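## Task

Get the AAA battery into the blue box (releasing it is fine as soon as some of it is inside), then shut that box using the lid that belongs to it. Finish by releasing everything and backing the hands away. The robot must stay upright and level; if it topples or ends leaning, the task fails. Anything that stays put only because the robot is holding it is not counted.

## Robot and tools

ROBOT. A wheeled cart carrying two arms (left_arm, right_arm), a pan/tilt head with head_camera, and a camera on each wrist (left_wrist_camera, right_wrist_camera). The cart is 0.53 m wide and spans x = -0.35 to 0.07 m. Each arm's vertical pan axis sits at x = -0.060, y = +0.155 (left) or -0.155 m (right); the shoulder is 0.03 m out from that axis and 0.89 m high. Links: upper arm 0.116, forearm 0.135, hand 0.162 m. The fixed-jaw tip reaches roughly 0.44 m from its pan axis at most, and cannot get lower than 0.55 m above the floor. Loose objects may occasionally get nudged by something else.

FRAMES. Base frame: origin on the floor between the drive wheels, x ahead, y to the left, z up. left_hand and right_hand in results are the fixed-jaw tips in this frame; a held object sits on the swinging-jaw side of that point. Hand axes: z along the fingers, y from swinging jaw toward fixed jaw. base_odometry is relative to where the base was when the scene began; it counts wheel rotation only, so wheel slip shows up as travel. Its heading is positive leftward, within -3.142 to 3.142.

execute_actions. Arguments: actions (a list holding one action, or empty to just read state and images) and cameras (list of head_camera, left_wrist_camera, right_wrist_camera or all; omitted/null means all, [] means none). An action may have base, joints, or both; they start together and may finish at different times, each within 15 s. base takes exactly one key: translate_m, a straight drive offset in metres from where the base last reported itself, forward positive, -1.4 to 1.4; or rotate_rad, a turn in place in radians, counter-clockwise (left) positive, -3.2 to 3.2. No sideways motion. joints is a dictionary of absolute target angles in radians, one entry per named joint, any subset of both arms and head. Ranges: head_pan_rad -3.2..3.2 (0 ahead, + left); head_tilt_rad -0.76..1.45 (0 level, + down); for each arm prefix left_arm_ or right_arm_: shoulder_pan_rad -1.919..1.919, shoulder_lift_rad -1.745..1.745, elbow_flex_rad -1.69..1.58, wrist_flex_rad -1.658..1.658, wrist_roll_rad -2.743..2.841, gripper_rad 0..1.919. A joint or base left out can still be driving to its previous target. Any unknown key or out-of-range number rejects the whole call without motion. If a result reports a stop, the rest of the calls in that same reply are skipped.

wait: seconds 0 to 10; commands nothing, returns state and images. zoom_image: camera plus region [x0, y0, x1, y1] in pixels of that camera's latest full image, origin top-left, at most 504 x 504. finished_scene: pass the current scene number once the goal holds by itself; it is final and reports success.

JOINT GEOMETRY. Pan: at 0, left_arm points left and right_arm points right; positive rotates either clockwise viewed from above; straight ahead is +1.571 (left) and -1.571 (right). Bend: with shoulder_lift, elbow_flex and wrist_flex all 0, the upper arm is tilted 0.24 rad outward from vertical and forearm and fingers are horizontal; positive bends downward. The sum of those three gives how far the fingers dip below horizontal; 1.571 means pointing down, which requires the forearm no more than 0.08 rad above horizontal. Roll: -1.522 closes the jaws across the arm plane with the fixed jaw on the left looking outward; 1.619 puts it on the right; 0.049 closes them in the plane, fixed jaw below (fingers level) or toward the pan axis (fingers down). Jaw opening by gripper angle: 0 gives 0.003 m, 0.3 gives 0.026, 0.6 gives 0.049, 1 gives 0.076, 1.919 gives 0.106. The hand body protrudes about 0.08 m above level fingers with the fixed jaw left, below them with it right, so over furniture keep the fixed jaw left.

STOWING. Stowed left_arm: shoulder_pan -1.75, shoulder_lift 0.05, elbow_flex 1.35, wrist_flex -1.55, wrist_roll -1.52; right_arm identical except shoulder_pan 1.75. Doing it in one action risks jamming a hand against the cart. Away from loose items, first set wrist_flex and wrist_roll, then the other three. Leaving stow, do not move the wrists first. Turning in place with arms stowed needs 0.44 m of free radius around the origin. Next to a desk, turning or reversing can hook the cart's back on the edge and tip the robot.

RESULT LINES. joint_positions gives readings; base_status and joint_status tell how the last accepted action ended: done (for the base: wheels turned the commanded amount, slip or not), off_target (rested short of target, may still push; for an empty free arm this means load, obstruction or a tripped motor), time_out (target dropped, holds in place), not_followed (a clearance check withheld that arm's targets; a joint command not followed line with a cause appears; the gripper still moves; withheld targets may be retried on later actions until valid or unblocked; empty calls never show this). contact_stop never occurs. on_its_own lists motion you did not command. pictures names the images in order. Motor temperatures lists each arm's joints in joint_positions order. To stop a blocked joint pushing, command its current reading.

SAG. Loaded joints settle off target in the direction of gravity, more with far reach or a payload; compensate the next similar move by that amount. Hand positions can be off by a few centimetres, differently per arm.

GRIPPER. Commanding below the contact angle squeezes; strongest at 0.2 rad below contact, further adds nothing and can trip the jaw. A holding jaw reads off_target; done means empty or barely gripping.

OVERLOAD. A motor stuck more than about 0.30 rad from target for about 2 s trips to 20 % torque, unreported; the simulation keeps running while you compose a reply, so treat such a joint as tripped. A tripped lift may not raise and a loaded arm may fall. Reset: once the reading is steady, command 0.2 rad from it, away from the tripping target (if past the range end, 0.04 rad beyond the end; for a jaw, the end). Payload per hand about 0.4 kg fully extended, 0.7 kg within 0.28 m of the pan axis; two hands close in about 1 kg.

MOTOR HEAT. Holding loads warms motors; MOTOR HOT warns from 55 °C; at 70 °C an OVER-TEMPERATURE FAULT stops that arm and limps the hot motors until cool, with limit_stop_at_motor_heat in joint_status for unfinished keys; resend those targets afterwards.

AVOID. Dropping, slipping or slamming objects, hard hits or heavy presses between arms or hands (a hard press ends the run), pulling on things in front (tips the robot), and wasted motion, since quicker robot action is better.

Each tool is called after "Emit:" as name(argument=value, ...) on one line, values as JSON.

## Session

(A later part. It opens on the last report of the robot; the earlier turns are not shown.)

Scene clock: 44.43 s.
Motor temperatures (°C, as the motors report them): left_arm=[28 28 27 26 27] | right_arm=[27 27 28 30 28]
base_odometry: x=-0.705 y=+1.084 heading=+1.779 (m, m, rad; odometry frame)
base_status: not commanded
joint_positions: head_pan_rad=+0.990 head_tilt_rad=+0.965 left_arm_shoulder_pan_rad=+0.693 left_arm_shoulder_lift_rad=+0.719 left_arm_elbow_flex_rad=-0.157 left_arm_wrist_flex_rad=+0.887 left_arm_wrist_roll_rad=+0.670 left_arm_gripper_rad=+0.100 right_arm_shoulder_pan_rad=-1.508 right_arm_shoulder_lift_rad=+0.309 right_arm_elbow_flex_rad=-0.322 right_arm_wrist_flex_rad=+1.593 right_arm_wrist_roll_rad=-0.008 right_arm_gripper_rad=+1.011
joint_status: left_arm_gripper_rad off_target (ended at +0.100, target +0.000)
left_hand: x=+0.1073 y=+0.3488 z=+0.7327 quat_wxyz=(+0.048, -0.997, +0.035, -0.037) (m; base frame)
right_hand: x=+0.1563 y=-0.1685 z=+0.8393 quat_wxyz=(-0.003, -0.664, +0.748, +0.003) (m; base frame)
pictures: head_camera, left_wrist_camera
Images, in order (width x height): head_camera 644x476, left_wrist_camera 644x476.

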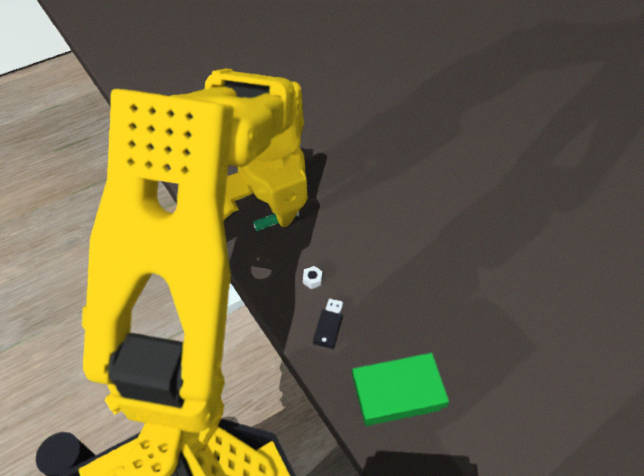

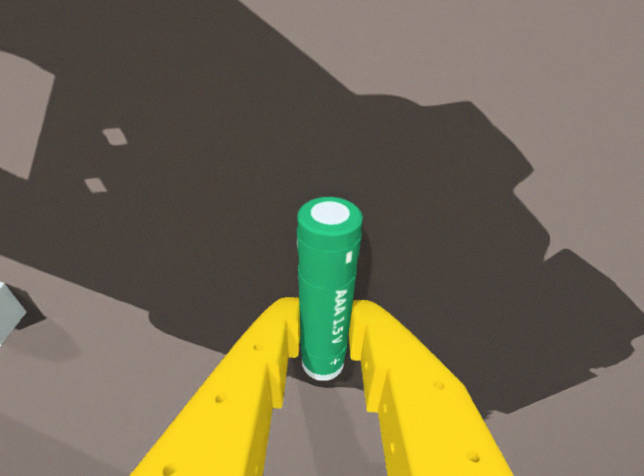

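Emit:
execute_actions(actions=[{"joints":{"left_arm_shoulder_lift_rad":0.1,"left_arm_elbow_flex_rad":-0.1,"left_arm_wrist_flex_rad":1.45,"head_pan_rad":-0.3,"head_tilt_rad":1.2}}], cameras=["left_wrist_camera"])

Emit:
execute_actions(actions=[{"base":{"translate_m":-0.05}}], cameras=[])

Emit:
execute_actions(actions=[{"base":{"rotate_rad":0.25}}])

Scene clock: 46.33 s.
Motor temperatures (°C, as the motors report them): left_arm=[28 28 27 26 27] | right_arm=[27 27 28 30 28]
base_odometry: x=-0.705 y=+1.084 heading=+1.779 (m, m, rad; odometry frame)
base_status: not commanded
joint_positions: head_pan_rad=-0.290 head_tilt_rad=+1.195 left_arm_shoulder_pan_rad=+0.693 left_arm_shoulder_lift_rad=+0.145 left_arm_elbow_flex_rad=-0.098 left_arm_wrist_flex_rad=+1.443 left_arm_wrist_roll_rad=+0.670 left_arm_gripper_rad=+0.100 right_arm_shoulder_pan_rad=-1.508 right_arm_shoulder_lift_rad=+0.309 right_arm_elbow_flex_rad=-0.322 right_arm_wrist_flex_rad=+1.593 right_arm_wrist_roll_rad=-0.008 right_arm_gripper_rad=+1.011
joint_status: all done
left_hand: x=+0.0817 y=+0.3180 z=+0.8395 quat_wxyz=(+0.031, -0.999, +0.036, -0.024) (m; base frame)
right_hand: x=+0.1563 y=-0.1685 z=+0.8393 quat_wxyz=(-0.003, -0.664, +0.748, +0.003) (m; base frame)
pictures: left_wrist_camera
Images, in order (width x height): left_wrist_camera 644x476.

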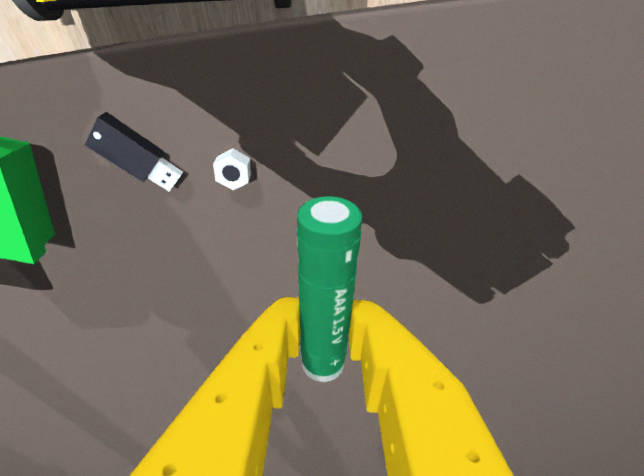

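Scene clock: 47.30 s.
Motor temperatures (°C, as the motors report them): left_arm=[28 28 27 26 27] | right_arm=[27 27 28 30 28]
base_odometry: x=-0.695 y=+1.035 heading=+1.779 (m, m, rad; odometry frame)
base_status: done
joint_positions: head_pan_rad=-0.290 head_tilt_rad=+1.195 left_arm_shoulder_pan_rad=+0.694 left_arm_shoulder_lift_rad=+0.145 left_arm_elbow_flex_rad=-0.098 left_arm_wrist_flex_rad=+1.443 left_arm_wrist_roll_rad=+0.670 left_arm_gripper_rad=+0.100 right_arm_shoulder_pan_rad=-1.508 right_arm_shoulder_lift_rad=+0.309 right_arm_elbow_flex_rad=-0.323 right_arm_wrist_flex_rad=+1.594 right_arm_wrist_roll_rad=-0.008 right_arm_gripper_rad=+1.011
joint_status: not commanded
left_hand: x=+0.0820 y=+0.3177 z=+0.8395 quat_wxyz=(+0.031, -0.999, +0.036, -0.024) (m; base frame)
right_hand: x=+0.1563 y=-0.1685 z=+0.8395 quat_wxyz=(-0.003, -0.664, +0.748, +0.003) (m; base frame)
pictures: none
No camera images: the call's "cameras" was empty. Leave "cameras" out to get every camera's image.

Scene clock: 48.30 s.
Motor temperatures (°C, as the motors report them): left_arm=[28 28 27 26 27] | right_arm=[27 27 28 30 28]
base_odometry: x=-0.695 y=+1.035 heading=+2.027 (m, m, rad; odometry frame)
base_status: done
joint_positions: head_pan_rad=-0.290 head_tilt_rad=+1.195 left_arm_shoulder_pan_rad=+0.694 left_arm_shoulder_lift_rad=+0.145 left_arm_elbow_flex_rad=-0.098 left_arm_wrist_flex_rad=+1.443 left_arm_wrist_roll_rad=+0.670 left_arm_gripper_rad=+0.100 right_arm_shoulder_pan_rad=-1.507 right_arm_shoulder_lift_rad=+0.309 right_arm_elbow_flex_rad=-0.323 right_arm_wrist_flex_rad=+1.594 right_arm_wrist_roll_rad=-0.008 right_arm_gripper_rad=+1.011
joint_status: not commanded
left_hand: x=+0.0820 y=+0.3177 z=+0.8395 quat_wxyz=(+0.031, -0.999, +0.036, -0.024) (m; base frame)
right_hand: x=+0.1563 y=-0.1688 z=+0.8395 quat_wxyz=(-0.003, -0.663, +0.749, +0.003) (m; base frame)
pictures: head_camera, left_wrist_camera, right_wrist_camera
Images, in order (width x height): head_camera 644x476, left_wrist_camera 644x476, right_wrist_camera 644x476.

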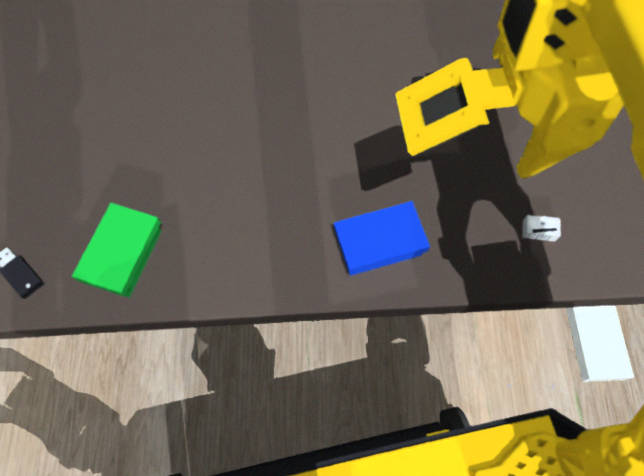

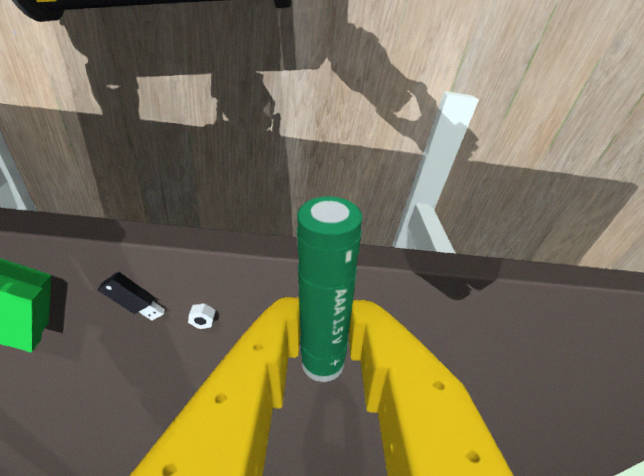

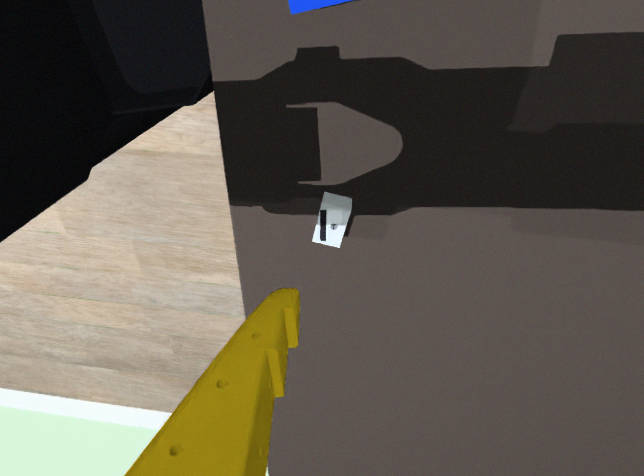

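Emit:
execute_actions(actions=[{"joints":{"right_arm_shoulder_pan_rad":-1.919,"right_arm_shoulder_lift_rad":0.22,"right_arm_elbow_flex_rad":0.15,"right_arm_wrist_flex_rad":1.18,"right_arm_wrist_roll_rad":-0.115,"right_arm_gripper_rad":0.8}}], cameras=["head_camera","right_wrist_camera"])

Scene clock: 49.97 s.
Motor temperatures (°C, as the motors report them): left_arm=[28 28 27 26 27] | right_arm=[27 27 28 30 28]
base_odometry: x=-0.695 y=+1.035 heading=+2.027 (m, m, rad; odometry frame)
base_status: not commanded
joint_positions: head_pan_rad=-0.290 head_tilt_rad=+1.195 left_arm_shoulder_pan_rad=+0.694 left_arm_shoulder_lift_rad=+0.145 left_arm_elbow_flex_rad=-0.098 left_arm_wrist_flex_rad=+1.443 left_arm_wrist_roll_rad=+0.670 left_arm_gripper_rad=+0.100 right_arm_shoulder_pan_rad=-1.910 right_arm_shoulder_lift_rad=+0.269 right_arm_elbow_flex_rad=+0.151 right_arm_wrist_flex_rad=+1.185 right_arm_wrist_roll_rad=-0.108 right_arm_gripper_rad=+0.811
joint_status: all done
left_hand: x=+0.0820 y=+0.3177 z=+0.8395 quat_wxyz=(+0.031, -0.999, +0.036, -0.024) (m; base frame)
right_hand: x=+0.1277 y=-0.0879 z=+0.7847 quat_wxyz=(-0.014, -0.769, +0.639, +0.009) (m; base frame)
pictures: head_camera, right_wrist_camera
Images, in order (width x height): head_camera 644x476, right_wrist_camera 644x476.

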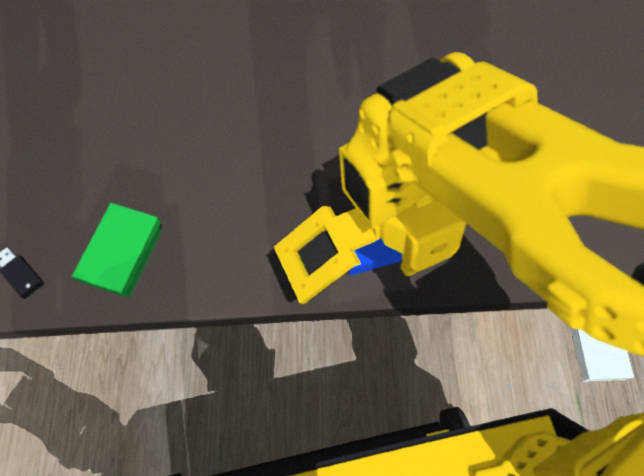

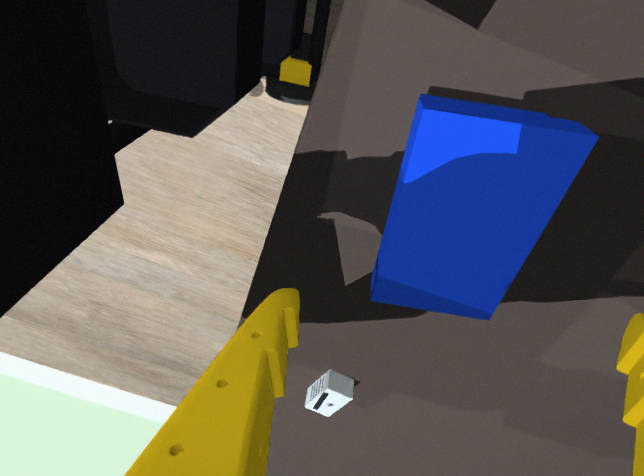

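Emit:
execute_actions(actions=[{"joints":{"right_arm_shoulder_lift_rad":0.475,"right_arm_elbow_flex_rad":0.03,"right_arm_wrist_flex_rad":1.02,"right_arm_wrist_roll_rad":-0.27}}], cameras=["head_camera","right_wrist_camera"])

Scene clock: 51.20 s.
Motor temperatures (°C, as the motors report them): left_arm=[28 28 27 26 27] | right_arm=[27 27 28 30 28]
base_odometry: x=-0.695 y=+1.035 heading=+2.027 (m, m, rad; odometry frame)
base_status: not commanded
joint_positions: head_pan_rad=-0.290 head_tilt_rad=+1.195 left_arm_shoulder_pan_rad=+0.694 left_arm_shoulder_lift_rad=+0.145 left_arm_elbow_flex_rad=-0.098 left_arm_wrist_flex_rad=+1.443 left_arm_wrist_roll_rad=+0.670 left_arm_gripper_rad=+0.100 right_arm_shoulder_pan_rad=-1.910 right_arm_shoulder_lift_rad=+0.483 right_arm_elbow_flex_rad=+0.065 right_arm_wrist_flex_rad=+1.027 right_arm_wrist_roll_rad=-0.263 right_arm_gripper_rad=+0.811
joint_status: all done
left_hand: x=+0.0820 y=+0.3177 z=+0.8395 quat_wxyz=(+0.031, -0.999, +0.036, -0.024) (m; base frame)
right_hand: x=+0.1440 y=-0.0808 z=+0.7543 quat_wxyz=(-0.002, -0.717, +0.697, +0.001) (m; base frame)
pictures: head_camera, right_wrist_camera
Images, in order (width x height): head_camera 644x476, right_wrist_camera 644x476.

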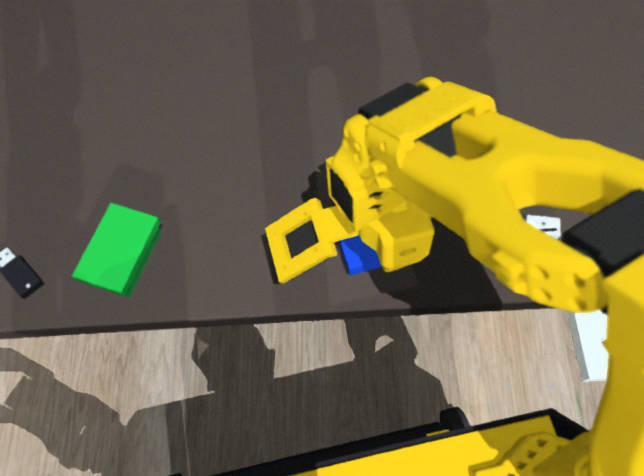

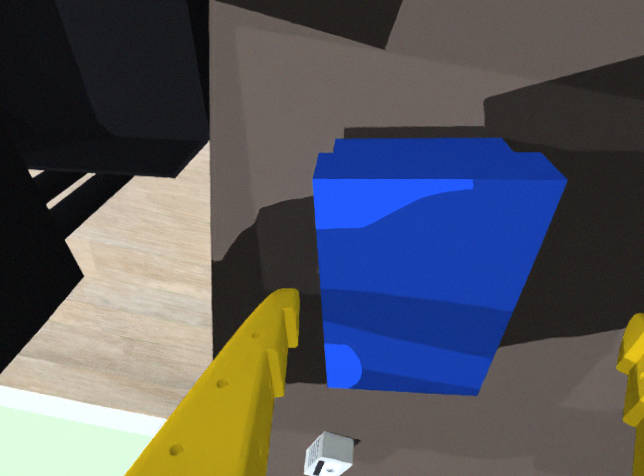

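Emit:
execute_actions(actions=[{"joints":{"right_arm_shoulder_pan_rad":-1.85,"right_arm_shoulder_lift_rad":0.57,"right_arm_elbow_flex_rad":0.11,"right_arm_wrist_flex_rad":0.88,"right_arm_wrist_roll_rad":-0.2}}], cameras=["head_camera","right_wrist_camera"])

Scene clock: 52.33 s.
Motor temperatures (°C, as the motors report them): left_arm=[28 28 27 26 27] | right_arm=[27 27 28 30 28]
base_odometry: x=-0.695 y=+1.035 heading=+2.027 (m, m, rad; odometry frame)
base_status: not commanded
joint_positions: head_pan_rad=-0.290 head_tilt_rad=+1.195 left_arm_shoulder_pan_rad=+0.694 left_arm_shoulder_lift_rad=+0.145 left_arm_elbow_flex_rad=-0.098 left_arm_wrist_flex_rad=+1.443 left_arm_wrist_roll_rad=+0.670 left_arm_gripper_rad=+0.100 right_arm_shoulder_pan_rad=-1.860 right_arm_shoulder_lift_rad=+0.576 right_arm_elbow_flex_rad=+0.108 right_arm_wrist_flex_rad=+0.901 right_arm_wrist_roll_rad=-0.207 right_arm_gripper_rad=+0.811
joint_status: all done
left_hand: x=+0.0820 y=+0.3177 z=+0.8395 quat_wxyz=(+0.031, -0.999, +0.036, -0.024) (m; base frame)
right_hand: x=+0.1439 y=-0.0928 z=+0.7316 quat_wxyz=(-0.006, -0.719, +0.695, +0.003) (m; base frame)
pictures: head_camera, right_wrist_camera
Images, in order (width x height): head_camera 644x476, right_wrist_camera 644x476.

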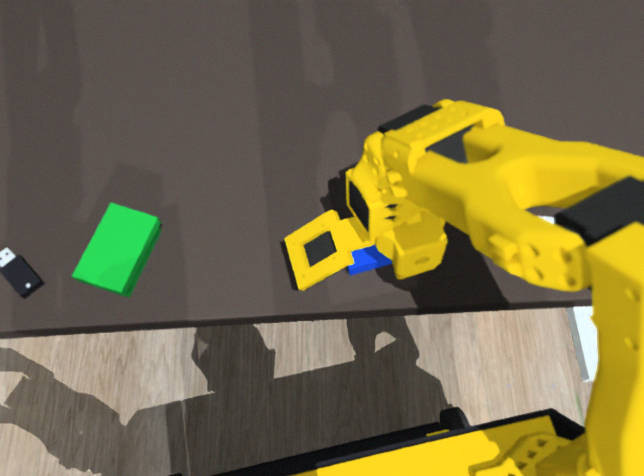

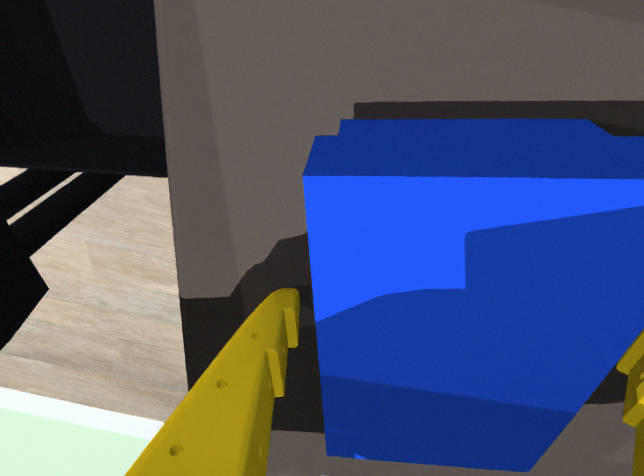

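Emit:
execute_actions(actions=[{"joints":{"right_arm_gripper_rad":0.36}}], cameras=["right_wrist_camera"])

Scene clock: 53.20 s.
Motor temperatures (°C, as the motors report them): left_arm=[28 28 27 26 27] | right_arm=[27 27 28 30 28]
base_odometry: x=-0.695 y=+1.035 heading=+2.027 (m, m, rad; odometry frame)
base_status: not commanded
joint_positions: head_pan_rad=-0.290 head_tilt_rad=+1.195 left_arm_shoulder_pan_rad=+0.694 left_arm_shoulder_lift_rad=+0.145 left_arm_elbow_flex_rad=-0.098 left_arm_wrist_flex_rad=+1.443 left_arm_wrist_roll_rad=+0.670 left_arm_gripper_rad=+0.100 right_arm_shoulder_pan_rad=-1.855 right_arm_shoulder_lift_rad=+0.565 right_arm_elbow_flex_rad=+0.103 right_arm_wrist_flex_rad=+0.878 right_arm_wrist_roll_rad=-0.207 right_arm_gripper_rad=+0.470
joint_status: right_arm_gripper_rad off_target (ended at +0.470, target +0.360)
left_hand: x=+0.0820 y=+0.3177 z=+0.8395 quat_wxyz=(+0.031, -0.999, +0.036, -0.024) (m; base frame)
right_hand: x=+0.1504 y=-0.0919 z=+0.7340 quat_wxyz=(+0.011, -0.717, +0.697, -0.006) (m; base frame)
pictures: right_wrist_camera
Images, in order (width x height): right_wrist_camera 644x476.

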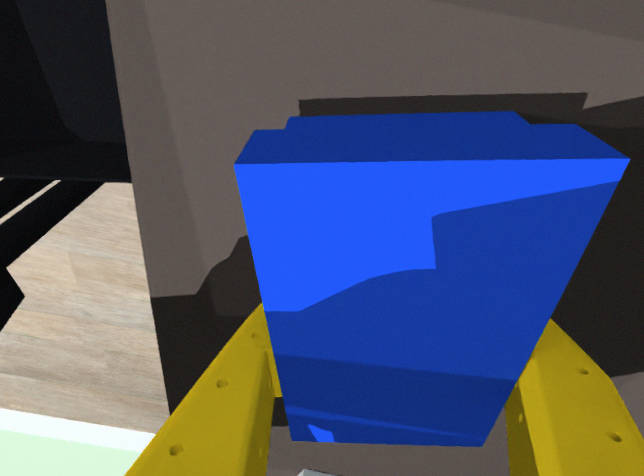

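Emit:
execute_actions(actions=[{"joints":{"right_arm_gripper_rad":0.8,"right_arm_wrist_flex_rad":0.92}}], cameras=["right_wrist_camera"])

Scene clock: 54.20 s.
Motor temperatures (°C, as the motors report them): left_arm=[28 28 27 26 27] | right_arm=[27 27 28 30 28]
base_odometry: x=-0.695 y=+1.035 heading=+2.027 (m, m, rad; odometry frame)
base_status: not commanded
joint_positions: head_pan_rad=-0.290 head_tilt_rad=+1.195 left_arm_shoulder_pan_rad=+0.694 left_arm_shoulder_lift_rad=+0.145 left_arm_elbow_flex_rad=-0.098 left_arm_wrist_flex_rad=+1.443 left_arm_wrist_roll_rad=+0.670 left_arm_gripper_rad=+0.100 right_arm_shoulder_pan_rad=-1.855 right_arm_shoulder_lift_rad=+0.574 right_arm_elbow_flex_rad=+0.108 right_arm_wrist_flex_rad=+0.913 right_arm_wrist_roll_rad=-0.207 right_arm_gripper_rad=+0.788
joint_status: all done
left_hand: x=+0.0820 y=+0.3177 z=+0.8395 quat_wxyz=(+0.031, -0.999, +0.036, -0.024) (m; base frame)
right_hand: x=+0.1425 y=-0.0942 z=+0.7321 quat_wxyz=(-0.011, -0.717, +0.697, +0.006) (m; base frame)
pictures: right_wrist_camera
Images, in order (width x height): right_wrist_camera 644x476.

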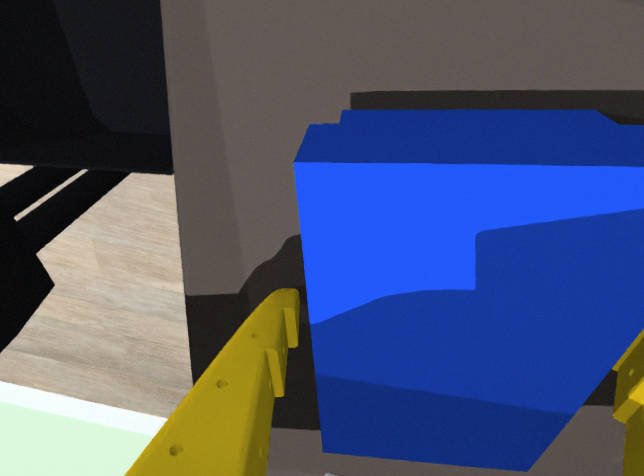

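Emit:
execute_actions(actions=[{"joints":{"right_arm_shoulder_lift_rad":0.475,"right_arm_wrist_flex_rad":0.965}}], cameras=["right_wrist_camera"])

Scene clock: 55.03 s.
Motor temperatures (°C, as the motors report them): left_arm=[28 28 27 26 27] | right_arm=[27 27 28 30 28]
base_odometry: x=-0.695 y=+1.035 heading=+2.027 (m, m, rad; odometry frame)
base_status: not commanded
joint_positions: head_pan_rad=-0.290 head_tilt_rad=+1.195 left_arm_shoulder_pan_rad=+0.694 left_arm_shoulder_lift_rad=+0.145 left_arm_elbow_flex_rad=-0.098 left_arm_wrist_flex_rad=+1.443 left_arm_wrist_roll_rad=+0.670 left_arm_gripper_rad=+0.100 right_arm_shoulder_pan_rad=-1.855 right_arm_shoulder_lift_rad=+0.526 right_arm_elbow_flex_rad=+0.109 right_arm_wrist_flex_rad=+0.958 right_arm_wrist_roll_rad=-0.207 right_arm_gripper_rad=+0.789
joint_status: all done
left_hand: x=+0.0820 y=+0.3177 z=+0.8395 quat_wxyz=(+0.031, -0.999, +0.036, -0.024) (m; base frame)
right_hand: x=+0.1425 y=-0.0942 z=+0.7410 quat_wxyz=(-0.010, -0.717, +0.697, +0.006) (m; base frame)
pictures: right_wrist_camera
Images, in order (width x height): right_wrist_camera 644x476.

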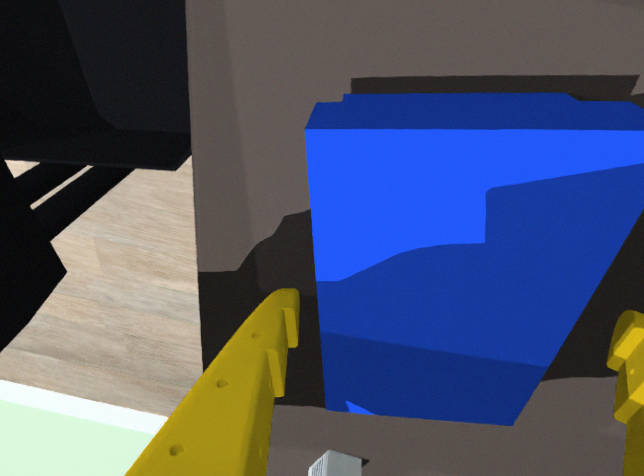

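Emit:
execute_actions(actions=[{"joints":{"right_arm_gripper_rad":0.38}}], cameras=["right_wrist_camera"])

Scene clock: 55.87 s.
Motor temperatures (°C, as the motors report them): left_arm=[28 28 27 26 27] | right_arm=[27 27 28 30 28]
base_odometry: x=-0.695 y=+1.035 heading=+2.027 (m, m, rad; odometry frame)
base_status: not commanded
joint_positions: head_pan_rad=-0.290 head_tilt_rad=+1.195 left_arm_shoulder_pan_rad=+0.694 left_arm_shoulder_lift_rad=+0.145 left_arm_elbow_flex_rad=-0.098 left_arm_wrist_flex_rad=+1.443 left_arm_wrist_roll_rad=+0.670 left_arm_gripper_rad=+0.100 right_arm_shoulder_pan_rad=-1.855 right_arm_shoulder_lift_rad=+0.526 right_arm_elbow_flex_rad=+0.109 right_arm_wrist_flex_rad=+0.958 right_arm_wrist_roll_rad=-0.207 right_arm_gripper_rad=+0.496
joint_status: right_arm_gripper_rad off_target (ended at +0.496, target +0.380)
left_hand: x=+0.0820 y=+0.3177 z=+0.8395 quat_wxyz=(+0.031, -0.999, +0.036, -0.024) (m; base frame)
right_hand: x=+0.1425 y=-0.0942 z=+0.7410 quat_wxyz=(-0.010, -0.717, +0.697, +0.006) (m; base frame)
pictures: right_wrist_camera
Images, in order (width x height): right_wrist_camera 644x476.

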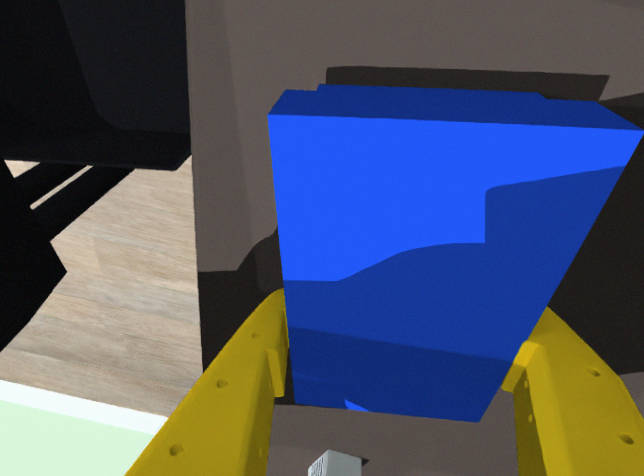

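Emit:
execute_actions(actions=[{"joints":{"right_arm_shoulder_lift_rad":0.335,"right_arm_elbow_flex_rad":0.035,"right_arm_wrist_flex_rad":1.146}}], cameras=["head_camera","right_wrist_camera"])

Scene clock: 56.97 s.
Motor temperatures (°C, as the motors report them): left_arm=[28 28 27 26 27] | right_arm=[27 27 28 30 28]
base_odometry: x=-0.695 y=+1.035 heading=+2.027 (m, m, rad; odometry frame)
base_status: not commanded
joint_positions: head_pan_rad=-0.290 head_tilt_rad=+1.195 left_arm_shoulder_pan_rad=+0.694 left_arm_shoulder_lift_rad=+0.145 left_arm_elbow_flex_rad=-0.098 left_arm_wrist_flex_rad=+1.443 left_arm_wrist_roll_rad=+0.670 left_arm_gripper_rad=+0.100 right_arm_shoulder_pan_rad=-1.855 right_arm_shoulder_lift_rad=+0.387 right_arm_elbow_flex_rad=+0.068 right_arm_wrist_flex_rad=+1.140 right_arm_wrist_roll_rad=-0.207 right_arm_gripper_rad=+0.496
joint_status: all done
left_hand: x=+0.0820 y=+0.3177 z=+0.8395 quat_wxyz=(+0.031, -0.999, +0.036, -0.024) (m; base frame)
right_hand: x=+0.1418 y=-0.0944 z=+0.7728 quat_wxyz=(-0.011, -0.717, +0.697, +0.006) (m; base frame)
pictures: head_camera, right_wrist_camera
Images, in order (width x height): head_camera 644x476, right_wrist_camera 644x476.

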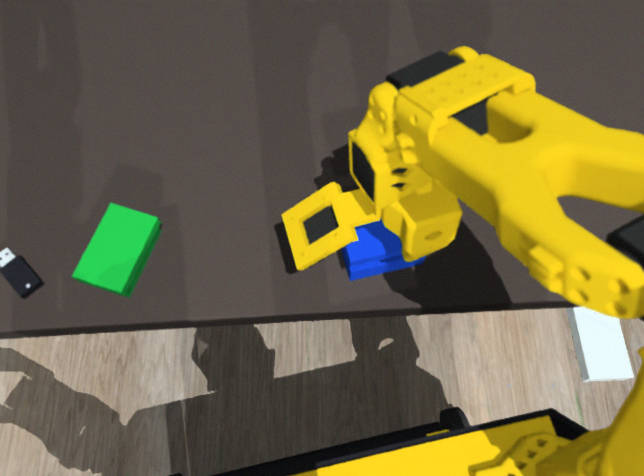

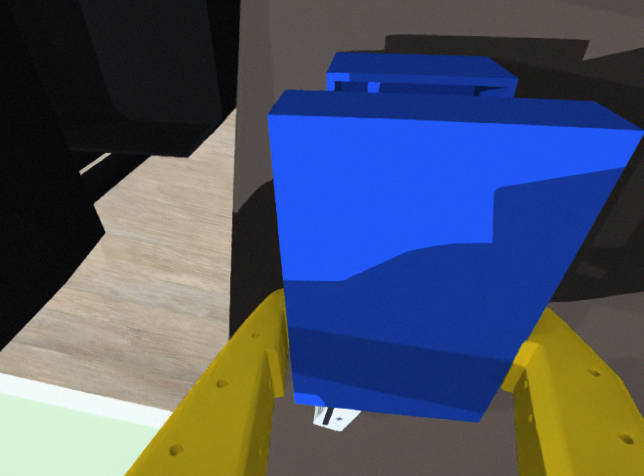

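Emit:
execute_actions(actions=[{"base":{"translate_m":-0.07},"joints":{"right_arm_shoulder_lift_rad":0.15,"right_arm_elbow_flex_rad":-0.05,"right_arm_wrist_flex_rad":1.42}}], cameras=[])

Emit:
execute_actions(actions=[{"base":{"rotate_rad":-0.75},"joints":{"right_arm_shoulder_pan_rad":-1.2,"head_pan_rad":0.3,"head_tilt_rad":1.05}}])

Scene clock: 58.30 s.
Motor temperatures (°C, as the motors report them): left_arm=[28 28 27 26 27] | right_arm=[27 27 28 30 28]
base_odometry: x=-0.664 y=+0.973 heading=+2.030 (m, m, rad; odometry frame)
base_status: done
joint_positions: head_pan_rad=-0.290 head_tilt_rad=+1.195 left_arm_shoulder_pan_rad=+0.694 left_arm_shoulder_lift_rad=+0.145 left_arm_elbow_flex_rad=-0.098 left_arm_wrist_flex_rad=+1.443 left_arm_wrist_roll_rad=+0.670 left_arm_gripper_rad=+0.100 right_arm_shoulder_pan_rad=-1.855 right_arm_shoulder_lift_rad=+0.197 right_arm_elbow_flex_rad=-0.013 right_arm_wrist_flex_rad=+1.412 right_arm_wrist_roll_rad=-0.207 right_arm_gripper_rad=+0.496
joint_status: all done
left_hand: x=+0.0820 y=+0.3177 z=+0.8395 quat_wxyz=(+0.031, -0.999, +0.036, -0.024) (m; base frame)
right_hand: x=+0.1333 y=-0.0969 z=+0.8192 quat_wxyz=(-0.011, -0.717, +0.697, +0.006) (m; base frame)
pictures: none
No camera images: the call's "cameras" was empty. Leave "cameras" out to get every camera's image.

Scene clock: 59.93 s.
Motor temperatures (°C, as the motors report them): left_arm=[28 28 27 26 27] | right_arm=[27 27 28 30 28]
base_odometry: x=-0.664 y=+0.972 heading=+1.281 (m, m, rad; odometry frame)
base_status: done
joint_positions: head_pan_rad=+0.290 head_tilt_rad=+1.065 left_arm_shoulder_pan_rad=+0.694 left_arm_shoulder_lift_rad=+0.145 left_arm_elbow_flex_rad=-0.098 left_arm_wrist_flex_rad=+1.443 left_arm_wrist_roll_rad=+0.670 left_arm_gripper_rad=+0.100 right_arm_shoulder_pan_rad=-1.206 right_arm_shoulder_lift_rad=+0.197 right_arm_elbow_flex_rad=-0.013 right_arm_wrist_flex_rad=+1.412 right_arm_wrist_roll_rad=-0.207 right_arm_gripper_rad=+0.496
joint_status: all done
left_hand: x=+0.0820 y=+0.3177 z=+0.8395 quat_wxyz=(+0.031, -0.999, +0.036, -0.024) (m; base frame)
right_hand: x=+0.1291 y=-0.2255 z=+0.8192 quat_wxyz=(-0.008, -0.457, +0.889, +0.009) (m; base frame)
pictures: head_camera, left_wrist_camera, right_wrist_camera
Images, in order (width x height): head_camera 644x476, left_wrist_camera 644x476, right_wrist_camera 644x476.

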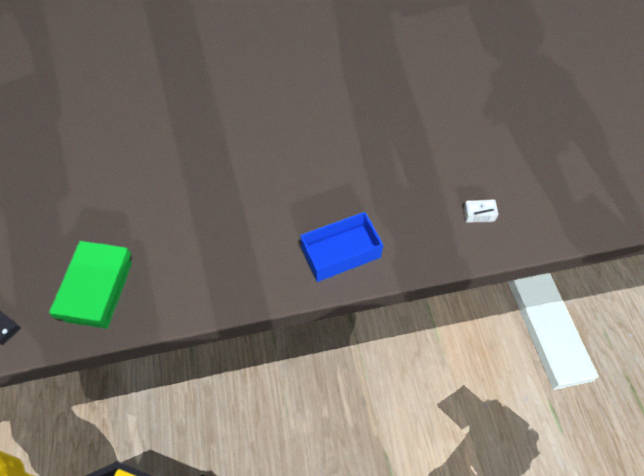

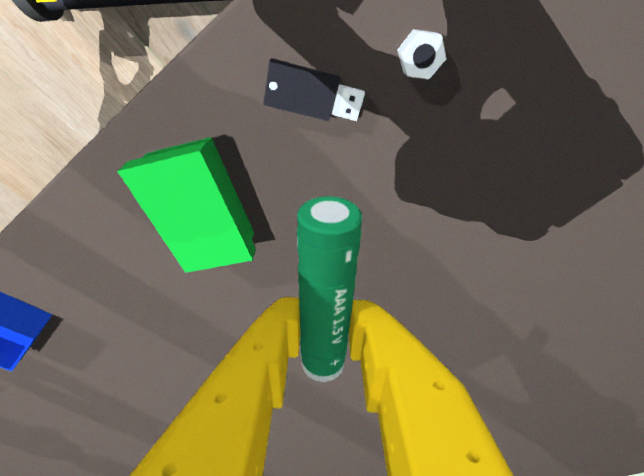

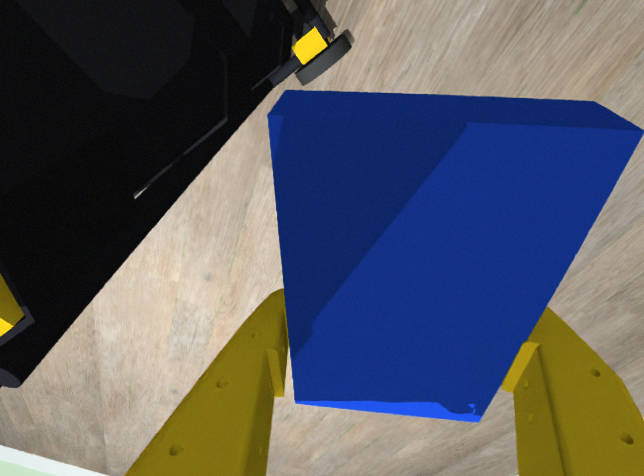

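Emit:
execute_actions(actions=[{"joints":{"left_arm_shoulder_pan_rad":1.70,"left_arm_shoulder_lift_rad":0.6,"left_arm_elbow_flex_rad":-0.4,"left_arm_wrist_flex_rad":0.88,"left_arm_wrist_roll_rad":1.05}}], cameras=["head_camera","left_wrist_camera"])

Scene clock: 61.87 s.
Motor temperatures (°C, as the motors report them): left_arm=[28 28 27 26 27] | right_arm=[27 27 28 30 28]
base_odometry: x=-0.664 y=+0.972 heading=+1.281 (m, m, rad; odometry frame)
base_status: not commanded
joint_positions: head_pan_rad=+0.290 head_tilt_rad=+1.065 left_arm_shoulder_pan_rad=+1.693 left_arm_shoulder_lift_rad=+0.623 left_arm_elbow_flex_rad=-0.358 left_arm_wrist_flex_rad=+0.891 left_arm_wrist_roll_rad=+1.040 left_arm_gripper_rad=+0.100 right_arm_shoulder_pan_rad=-1.206 right_arm_shoulder_lift_rad=+0.197 right_arm_elbow_flex_rad=-0.013 right_arm_wrist_flex_rad=+1.412 right_arm_wrist_roll_rad=-0.207 right_arm_gripper_rad=+0.496
joint_status: all done
left_hand: x=+0.2482 y=+0.1102 z=+0.7904 quat_wxyz=(+0.047, -0.919, +0.336, -0.201) (m; base frame)
right_hand: x=+0.1291 y=-0.2255 z=+0.8192 quat_wxyz=(-0.008, -0.457, +0.889, +0.009) (m; base frame)
pictures: head_camera, left_wrist_camera
Images, in order (width x height): head_camera 644x476, left_wrist_camera 644x476.

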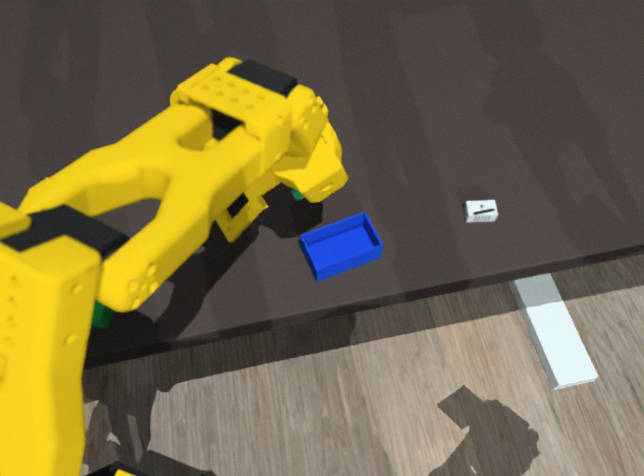

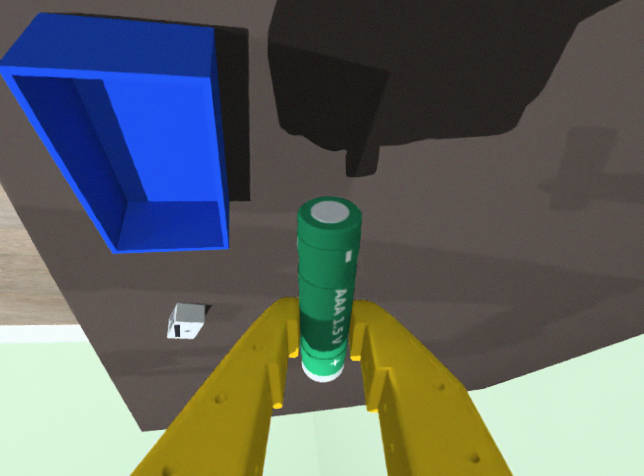

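Emit:
execute_actions(actions=[{"joints":{"left_arm_shoulder_pan_rad":1.822,"left_arm_shoulder_lift_rad":0.55,"left_arm_elbow_flex_rad":-0.34,"left_arm_wrist_flex_rad":1.01,"left_arm_wrist_roll_rad":1.17}}], cameras=["head_camera","left_wrist_camera"])

Scene clock: 64.83 s.
Motor temperatures (°C, as the motors report them): left_arm=[28 28 27 26 27] | right_arm=[27 27 28 30 28]
base_odometry: x=-0.664 y=+0.972 heading=+1.281 (m, m, rad; odometry frame)
base_status: not commanded
joint_positions: head_pan_rad=+0.290 head_tilt_rad=+1.065 left_arm_shoulder_pan_rad=+1.814 left_arm_shoulder_lift_rad=+0.610 left_arm_elbow_flex_rad=-0.337 left_arm_wrist_flex_rad=+1.003 left_arm_wrist_roll_rad=+1.160 left_arm_gripper_rad=+0.100 right_arm_shoulder_pan_rad=-1.206 right_arm_shoulder_lift_rad=+0.197 right_arm_elbow_flex_rad=-0.013 right_arm_wrist_flex_rad=+1.412 right_arm_wrist_roll_rad=-0.207 right_arm_gripper_rad=+0.496
joint_status: all done
left_hand: x=+0.2222 y=+0.0773 z=+0.7842 quat_wxyz=(+0.016, -0.929, +0.341, -0.146) (m; base frame)
right_hand: x=+0.1291 y=-0.2255 z=+0.8192 quat_wxyz=(-0.008, -0.457, +0.889, +0.009) (m; base frame)
pictures: head_camera, left_wrist_camera
Images, in order (width x height): head_camera 644x476, left_wrist_camera 644x476.

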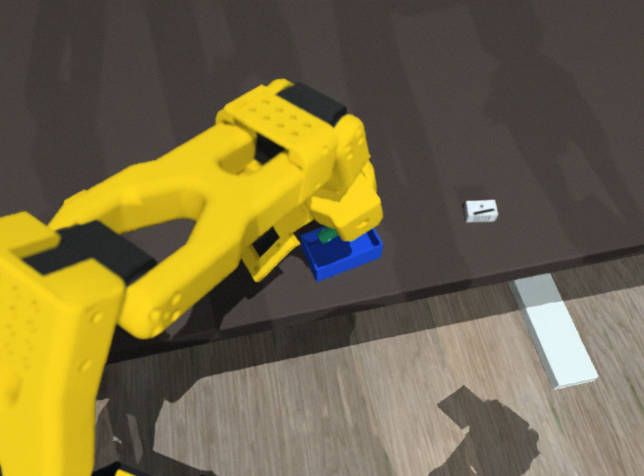

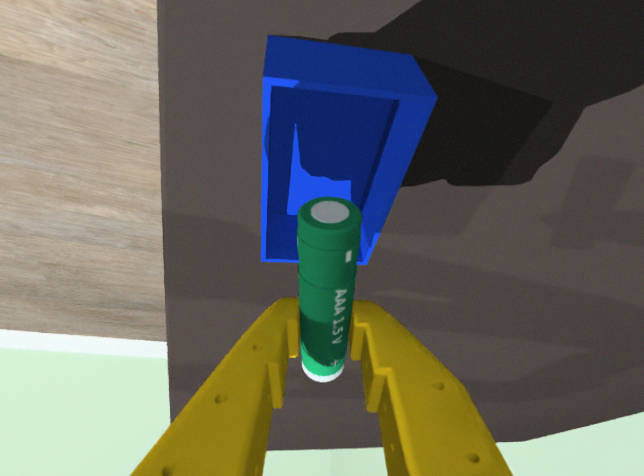

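Emit:
execute_actions(actions=[{"joints":{"left_arm_shoulder_lift_rad":0.74,"left_arm_elbow_flex_rad":-0.46,"left_arm_wrist_flex_rad":0.945}}], cameras=["head_camera","left_wrist_camera"])

Scene clock: 66.07 s.
Motor temperatures (°C, as the motors report them): left_arm=[28 28 27 26 27] | right_arm=[27 27 28 30 28]
base_odometry: x=-0.664 y=+0.972 heading=+1.281 (m, m, rad; odometry frame)
base_status: not commanded
joint_positions: head_pan_rad=+0.290 head_tilt_rad=+1.065 left_arm_shoulder_pan_rad=+1.814 left_arm_shoulder_lift_rad=+0.765 left_arm_elbow_flex_rad=-0.421 left_arm_wrist_flex_rad=+0.954 left_arm_wrist_roll_rad=+1.160 left_arm_gripper_rad=+0.100 right_arm_shoulder_pan_rad=-1.206 right_arm_shoulder_lift_rad=+0.197 right_arm_elbow_flex_rad=-0.013 right_arm_wrist_flex_rad=+1.412 right_arm_wrist_roll_rad=-0.207 right_arm_gripper_rad=+0.496
joint_status: all done
left_hand: x=+0.2269 y=+0.0762 z=+0.7597 quat_wxyz=(+0.015, -0.930, +0.341, -0.135) (m; base frame)
right_hand: x=+0.1291 y=-0.2255 z=+0.8192 quat_wxyz=(-0.008, -0.457, +0.889, +0.009) (m; base frame)
pictures: head_camera, left_wrist_camera
Images, in order (width x height): head_camera 644x476, left_wrist_camera 644x476.

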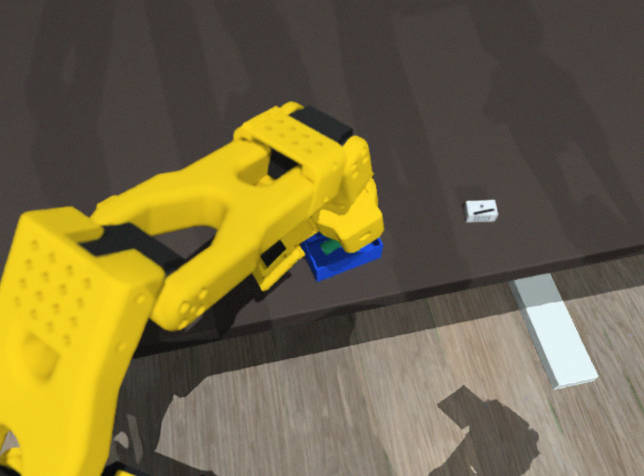

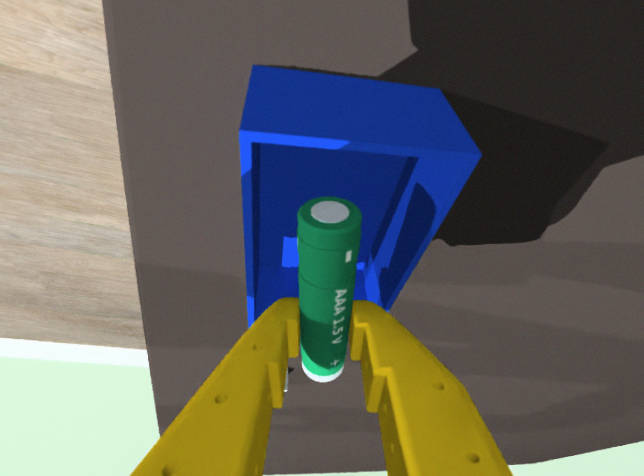

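Emit:
execute_actions(actions=[{"joints":{"left_arm_shoulder_lift_rad":0.79,"left_arm_shoulder_pan_rad":1.788}}], cameras=["head_camera","left_wrist_camera"])

Scene clock: 67.17 s.
Motor temperatures (°C, as the motors report them): left_arm=[28 28 27 26 27] | right_arm=[27 27 28 30 28]
base_odometry: x=-0.664 y=+0.972 heading=+1.281 (m, m, rad; odometry frame)
base_status: not commanded
joint_positions: head_pan_rad=+0.290 head_tilt_rad=+1.065 left_arm_shoulder_pan_rad=+1.796 left_arm_shoulder_lift_rad=+0.813 left_arm_elbow_flex_rad=-0.423 left_arm_wrist_flex_rad=+0.954 left_arm_wrist_roll_rad=+1.160 left_arm_gripper_rad=+0.100 right_arm_shoulder_pan_rad=-1.206 right_arm_shoulder_lift_rad=+0.197 right_arm_elbow_flex_rad=-0.013 right_arm_wrist_flex_rad=+1.412 right_arm_wrist_roll_rad=-0.207 right_arm_gripper_rad=+0.496
joint_status: all done
left_hand: x=+0.2221 y=+0.0829 z=+0.7474 quat_wxyz=(+0.013, -0.936, +0.334, -0.112) (m; base frame)
right_hand: x=+0.1291 y=-0.2255 z=+0.8192 quat_wxyz=(-0.008, -0.457, +0.889, +0.009) (m; base frame)
pictures: head_camera, left_wrist_camera
Images, in order (width x height): head_camera 644x476, left_wrist_camera 644x476.

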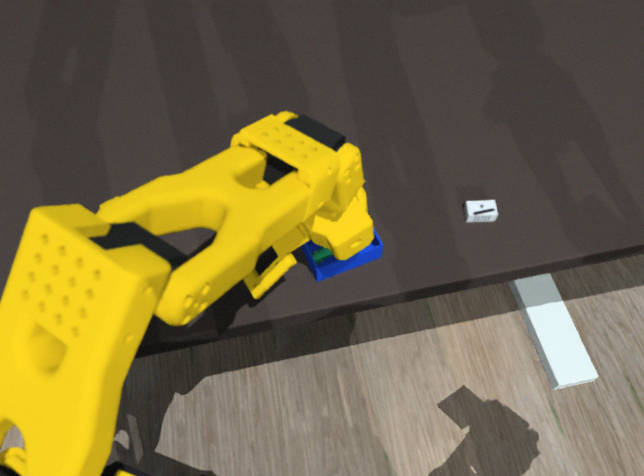

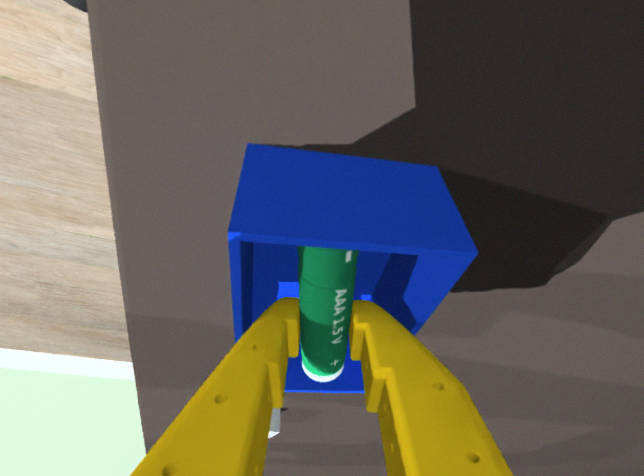

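Battery is inside. Release.

Emit:
execute_actions(actions=[{"joints":{"left_arm_gripper_rad":0.2}}], cameras=["left_wrist_camera"])

Emit:
execute_actions(actions=[{"joints":{"left_arm_shoulder_lift_rad":0.5,"left_arm_elbow_flex_rad":-0.36,"left_arm_wrist_flex_rad":1.1}}], cameras=["head_camera","left_wrist_camera"])

Scene clock: 68.00 s.
Motor temperatures (°C, as the motors report them): left_arm=[28 28 27 26 27] | right_arm=[27 27 28 30 28]
base_odometry: x=-0.664 y=+0.972 heading=+1.281 (m, m, rad; odometry frame)
base_status: not commanded
joint_positions: head_pan_rad=+0.290 head_tilt_rad=+1.065 left_arm_shoulder_pan_rad=+1.796 left_arm_shoulder_lift_rad=+0.813 left_arm_elbow_flex_rad=-0.427 left_arm_wrist_flex_rad=+0.954 left_arm_wrist_roll_rad=+1.160 left_arm_gripper_rad=+0.158 right_arm_shoulder_pan_rad=-1.206 right_arm_shoulder_lift_rad=+0.197 right_arm_elbow_flex_rad=-0.013 right_arm_wrist_flex_rad=+1.412 right_arm_wrist_roll_rad=-0.207 right_arm_gripper_rad=+0.496
joint_status: left_arm_gripper_rad off_target (ended at +0.158, target +0.200)
left_hand: x=+0.2230 y=+0.0827 z=+0.7482 quat_wxyz=(+0.014, -0.936, +0.333, -0.115) (m; base frame)
right_hand: x=+0.1291 y=-0.2255 z=+0.8192 quat_wxyz=(-0.008, -0.457, +0.889, +0.009) (m; base frame)
pictures: left_wrist_camera
Images, in order (width x height): left_wrist_camera 644x476.

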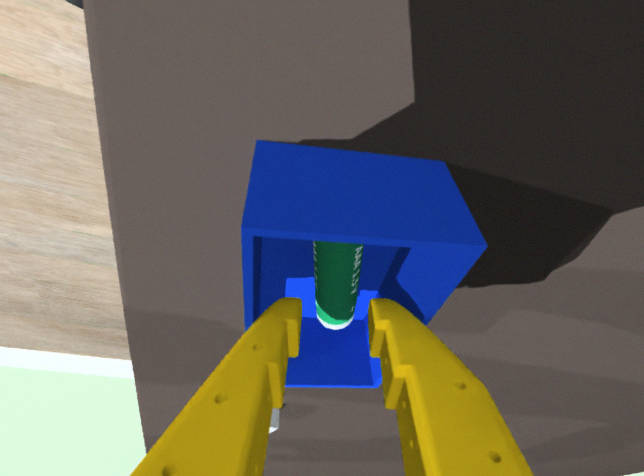

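Scene clock: 68.93 s.
Motor temperatures (°C, as the motors report them): left_arm=[28 28 27 26 27] | right_arm=[27 27 28 30 28]
base_odometry: x=-0.664 y=+0.972 heading=+1.281 (m, m, rad; odometry frame)
base_status: not commanded
joint_positions: head_pan_rad=+0.290 head_tilt_rad=+1.065 left_arm_shoulder_pan_rad=+1.796 left_arm_shoulder_lift_rad=+0.557 left_arm_elbow_flex_rad=-0.357 left_arm_wrist_flex_rad=+1.094 left_arm_wrist_roll_rad=+1.160 left_arm_gripper_rad=+0.192 right_arm_shoulder_pan_rad=-1.206 right_arm_shoulder_lift_rad=+0.197 right_arm_elbow_flex_rad=-0.013 right_arm_wrist_flex_rad=+1.412 right_arm_wrist_roll_rad=-0.207 right_arm_gripper_rad=+0.496
joint_status: all done
on_its_own: left_arm_gripper_rad moved +0.034 to your old target +0.200
left_hand: x=+0.2188 y=+0.0836 z=+0.7978 quat_wxyz=(+0.016, -0.933, +0.332, -0.137) (m; base frame)
right_hand: x=+0.1291 y=-0.2255 z=+0.8192 quat_wxyz=(-0.008, -0.457, +0.889, +0.009) (m; base frame)
pictures: head_camera, left_wrist_camera
Images, in order (width x height): head_camera 644x476, left_wrist_camera 644x476.

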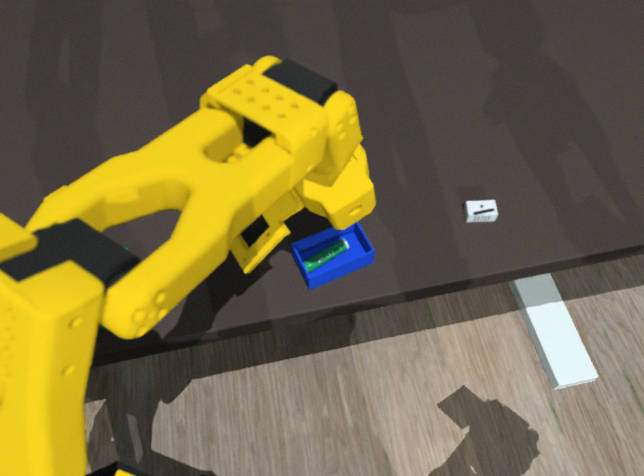

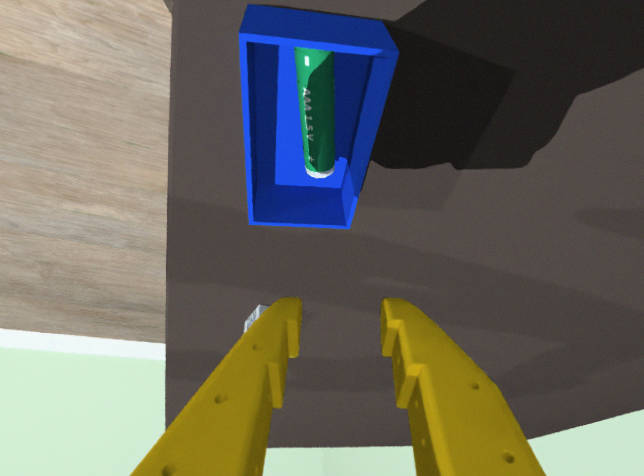

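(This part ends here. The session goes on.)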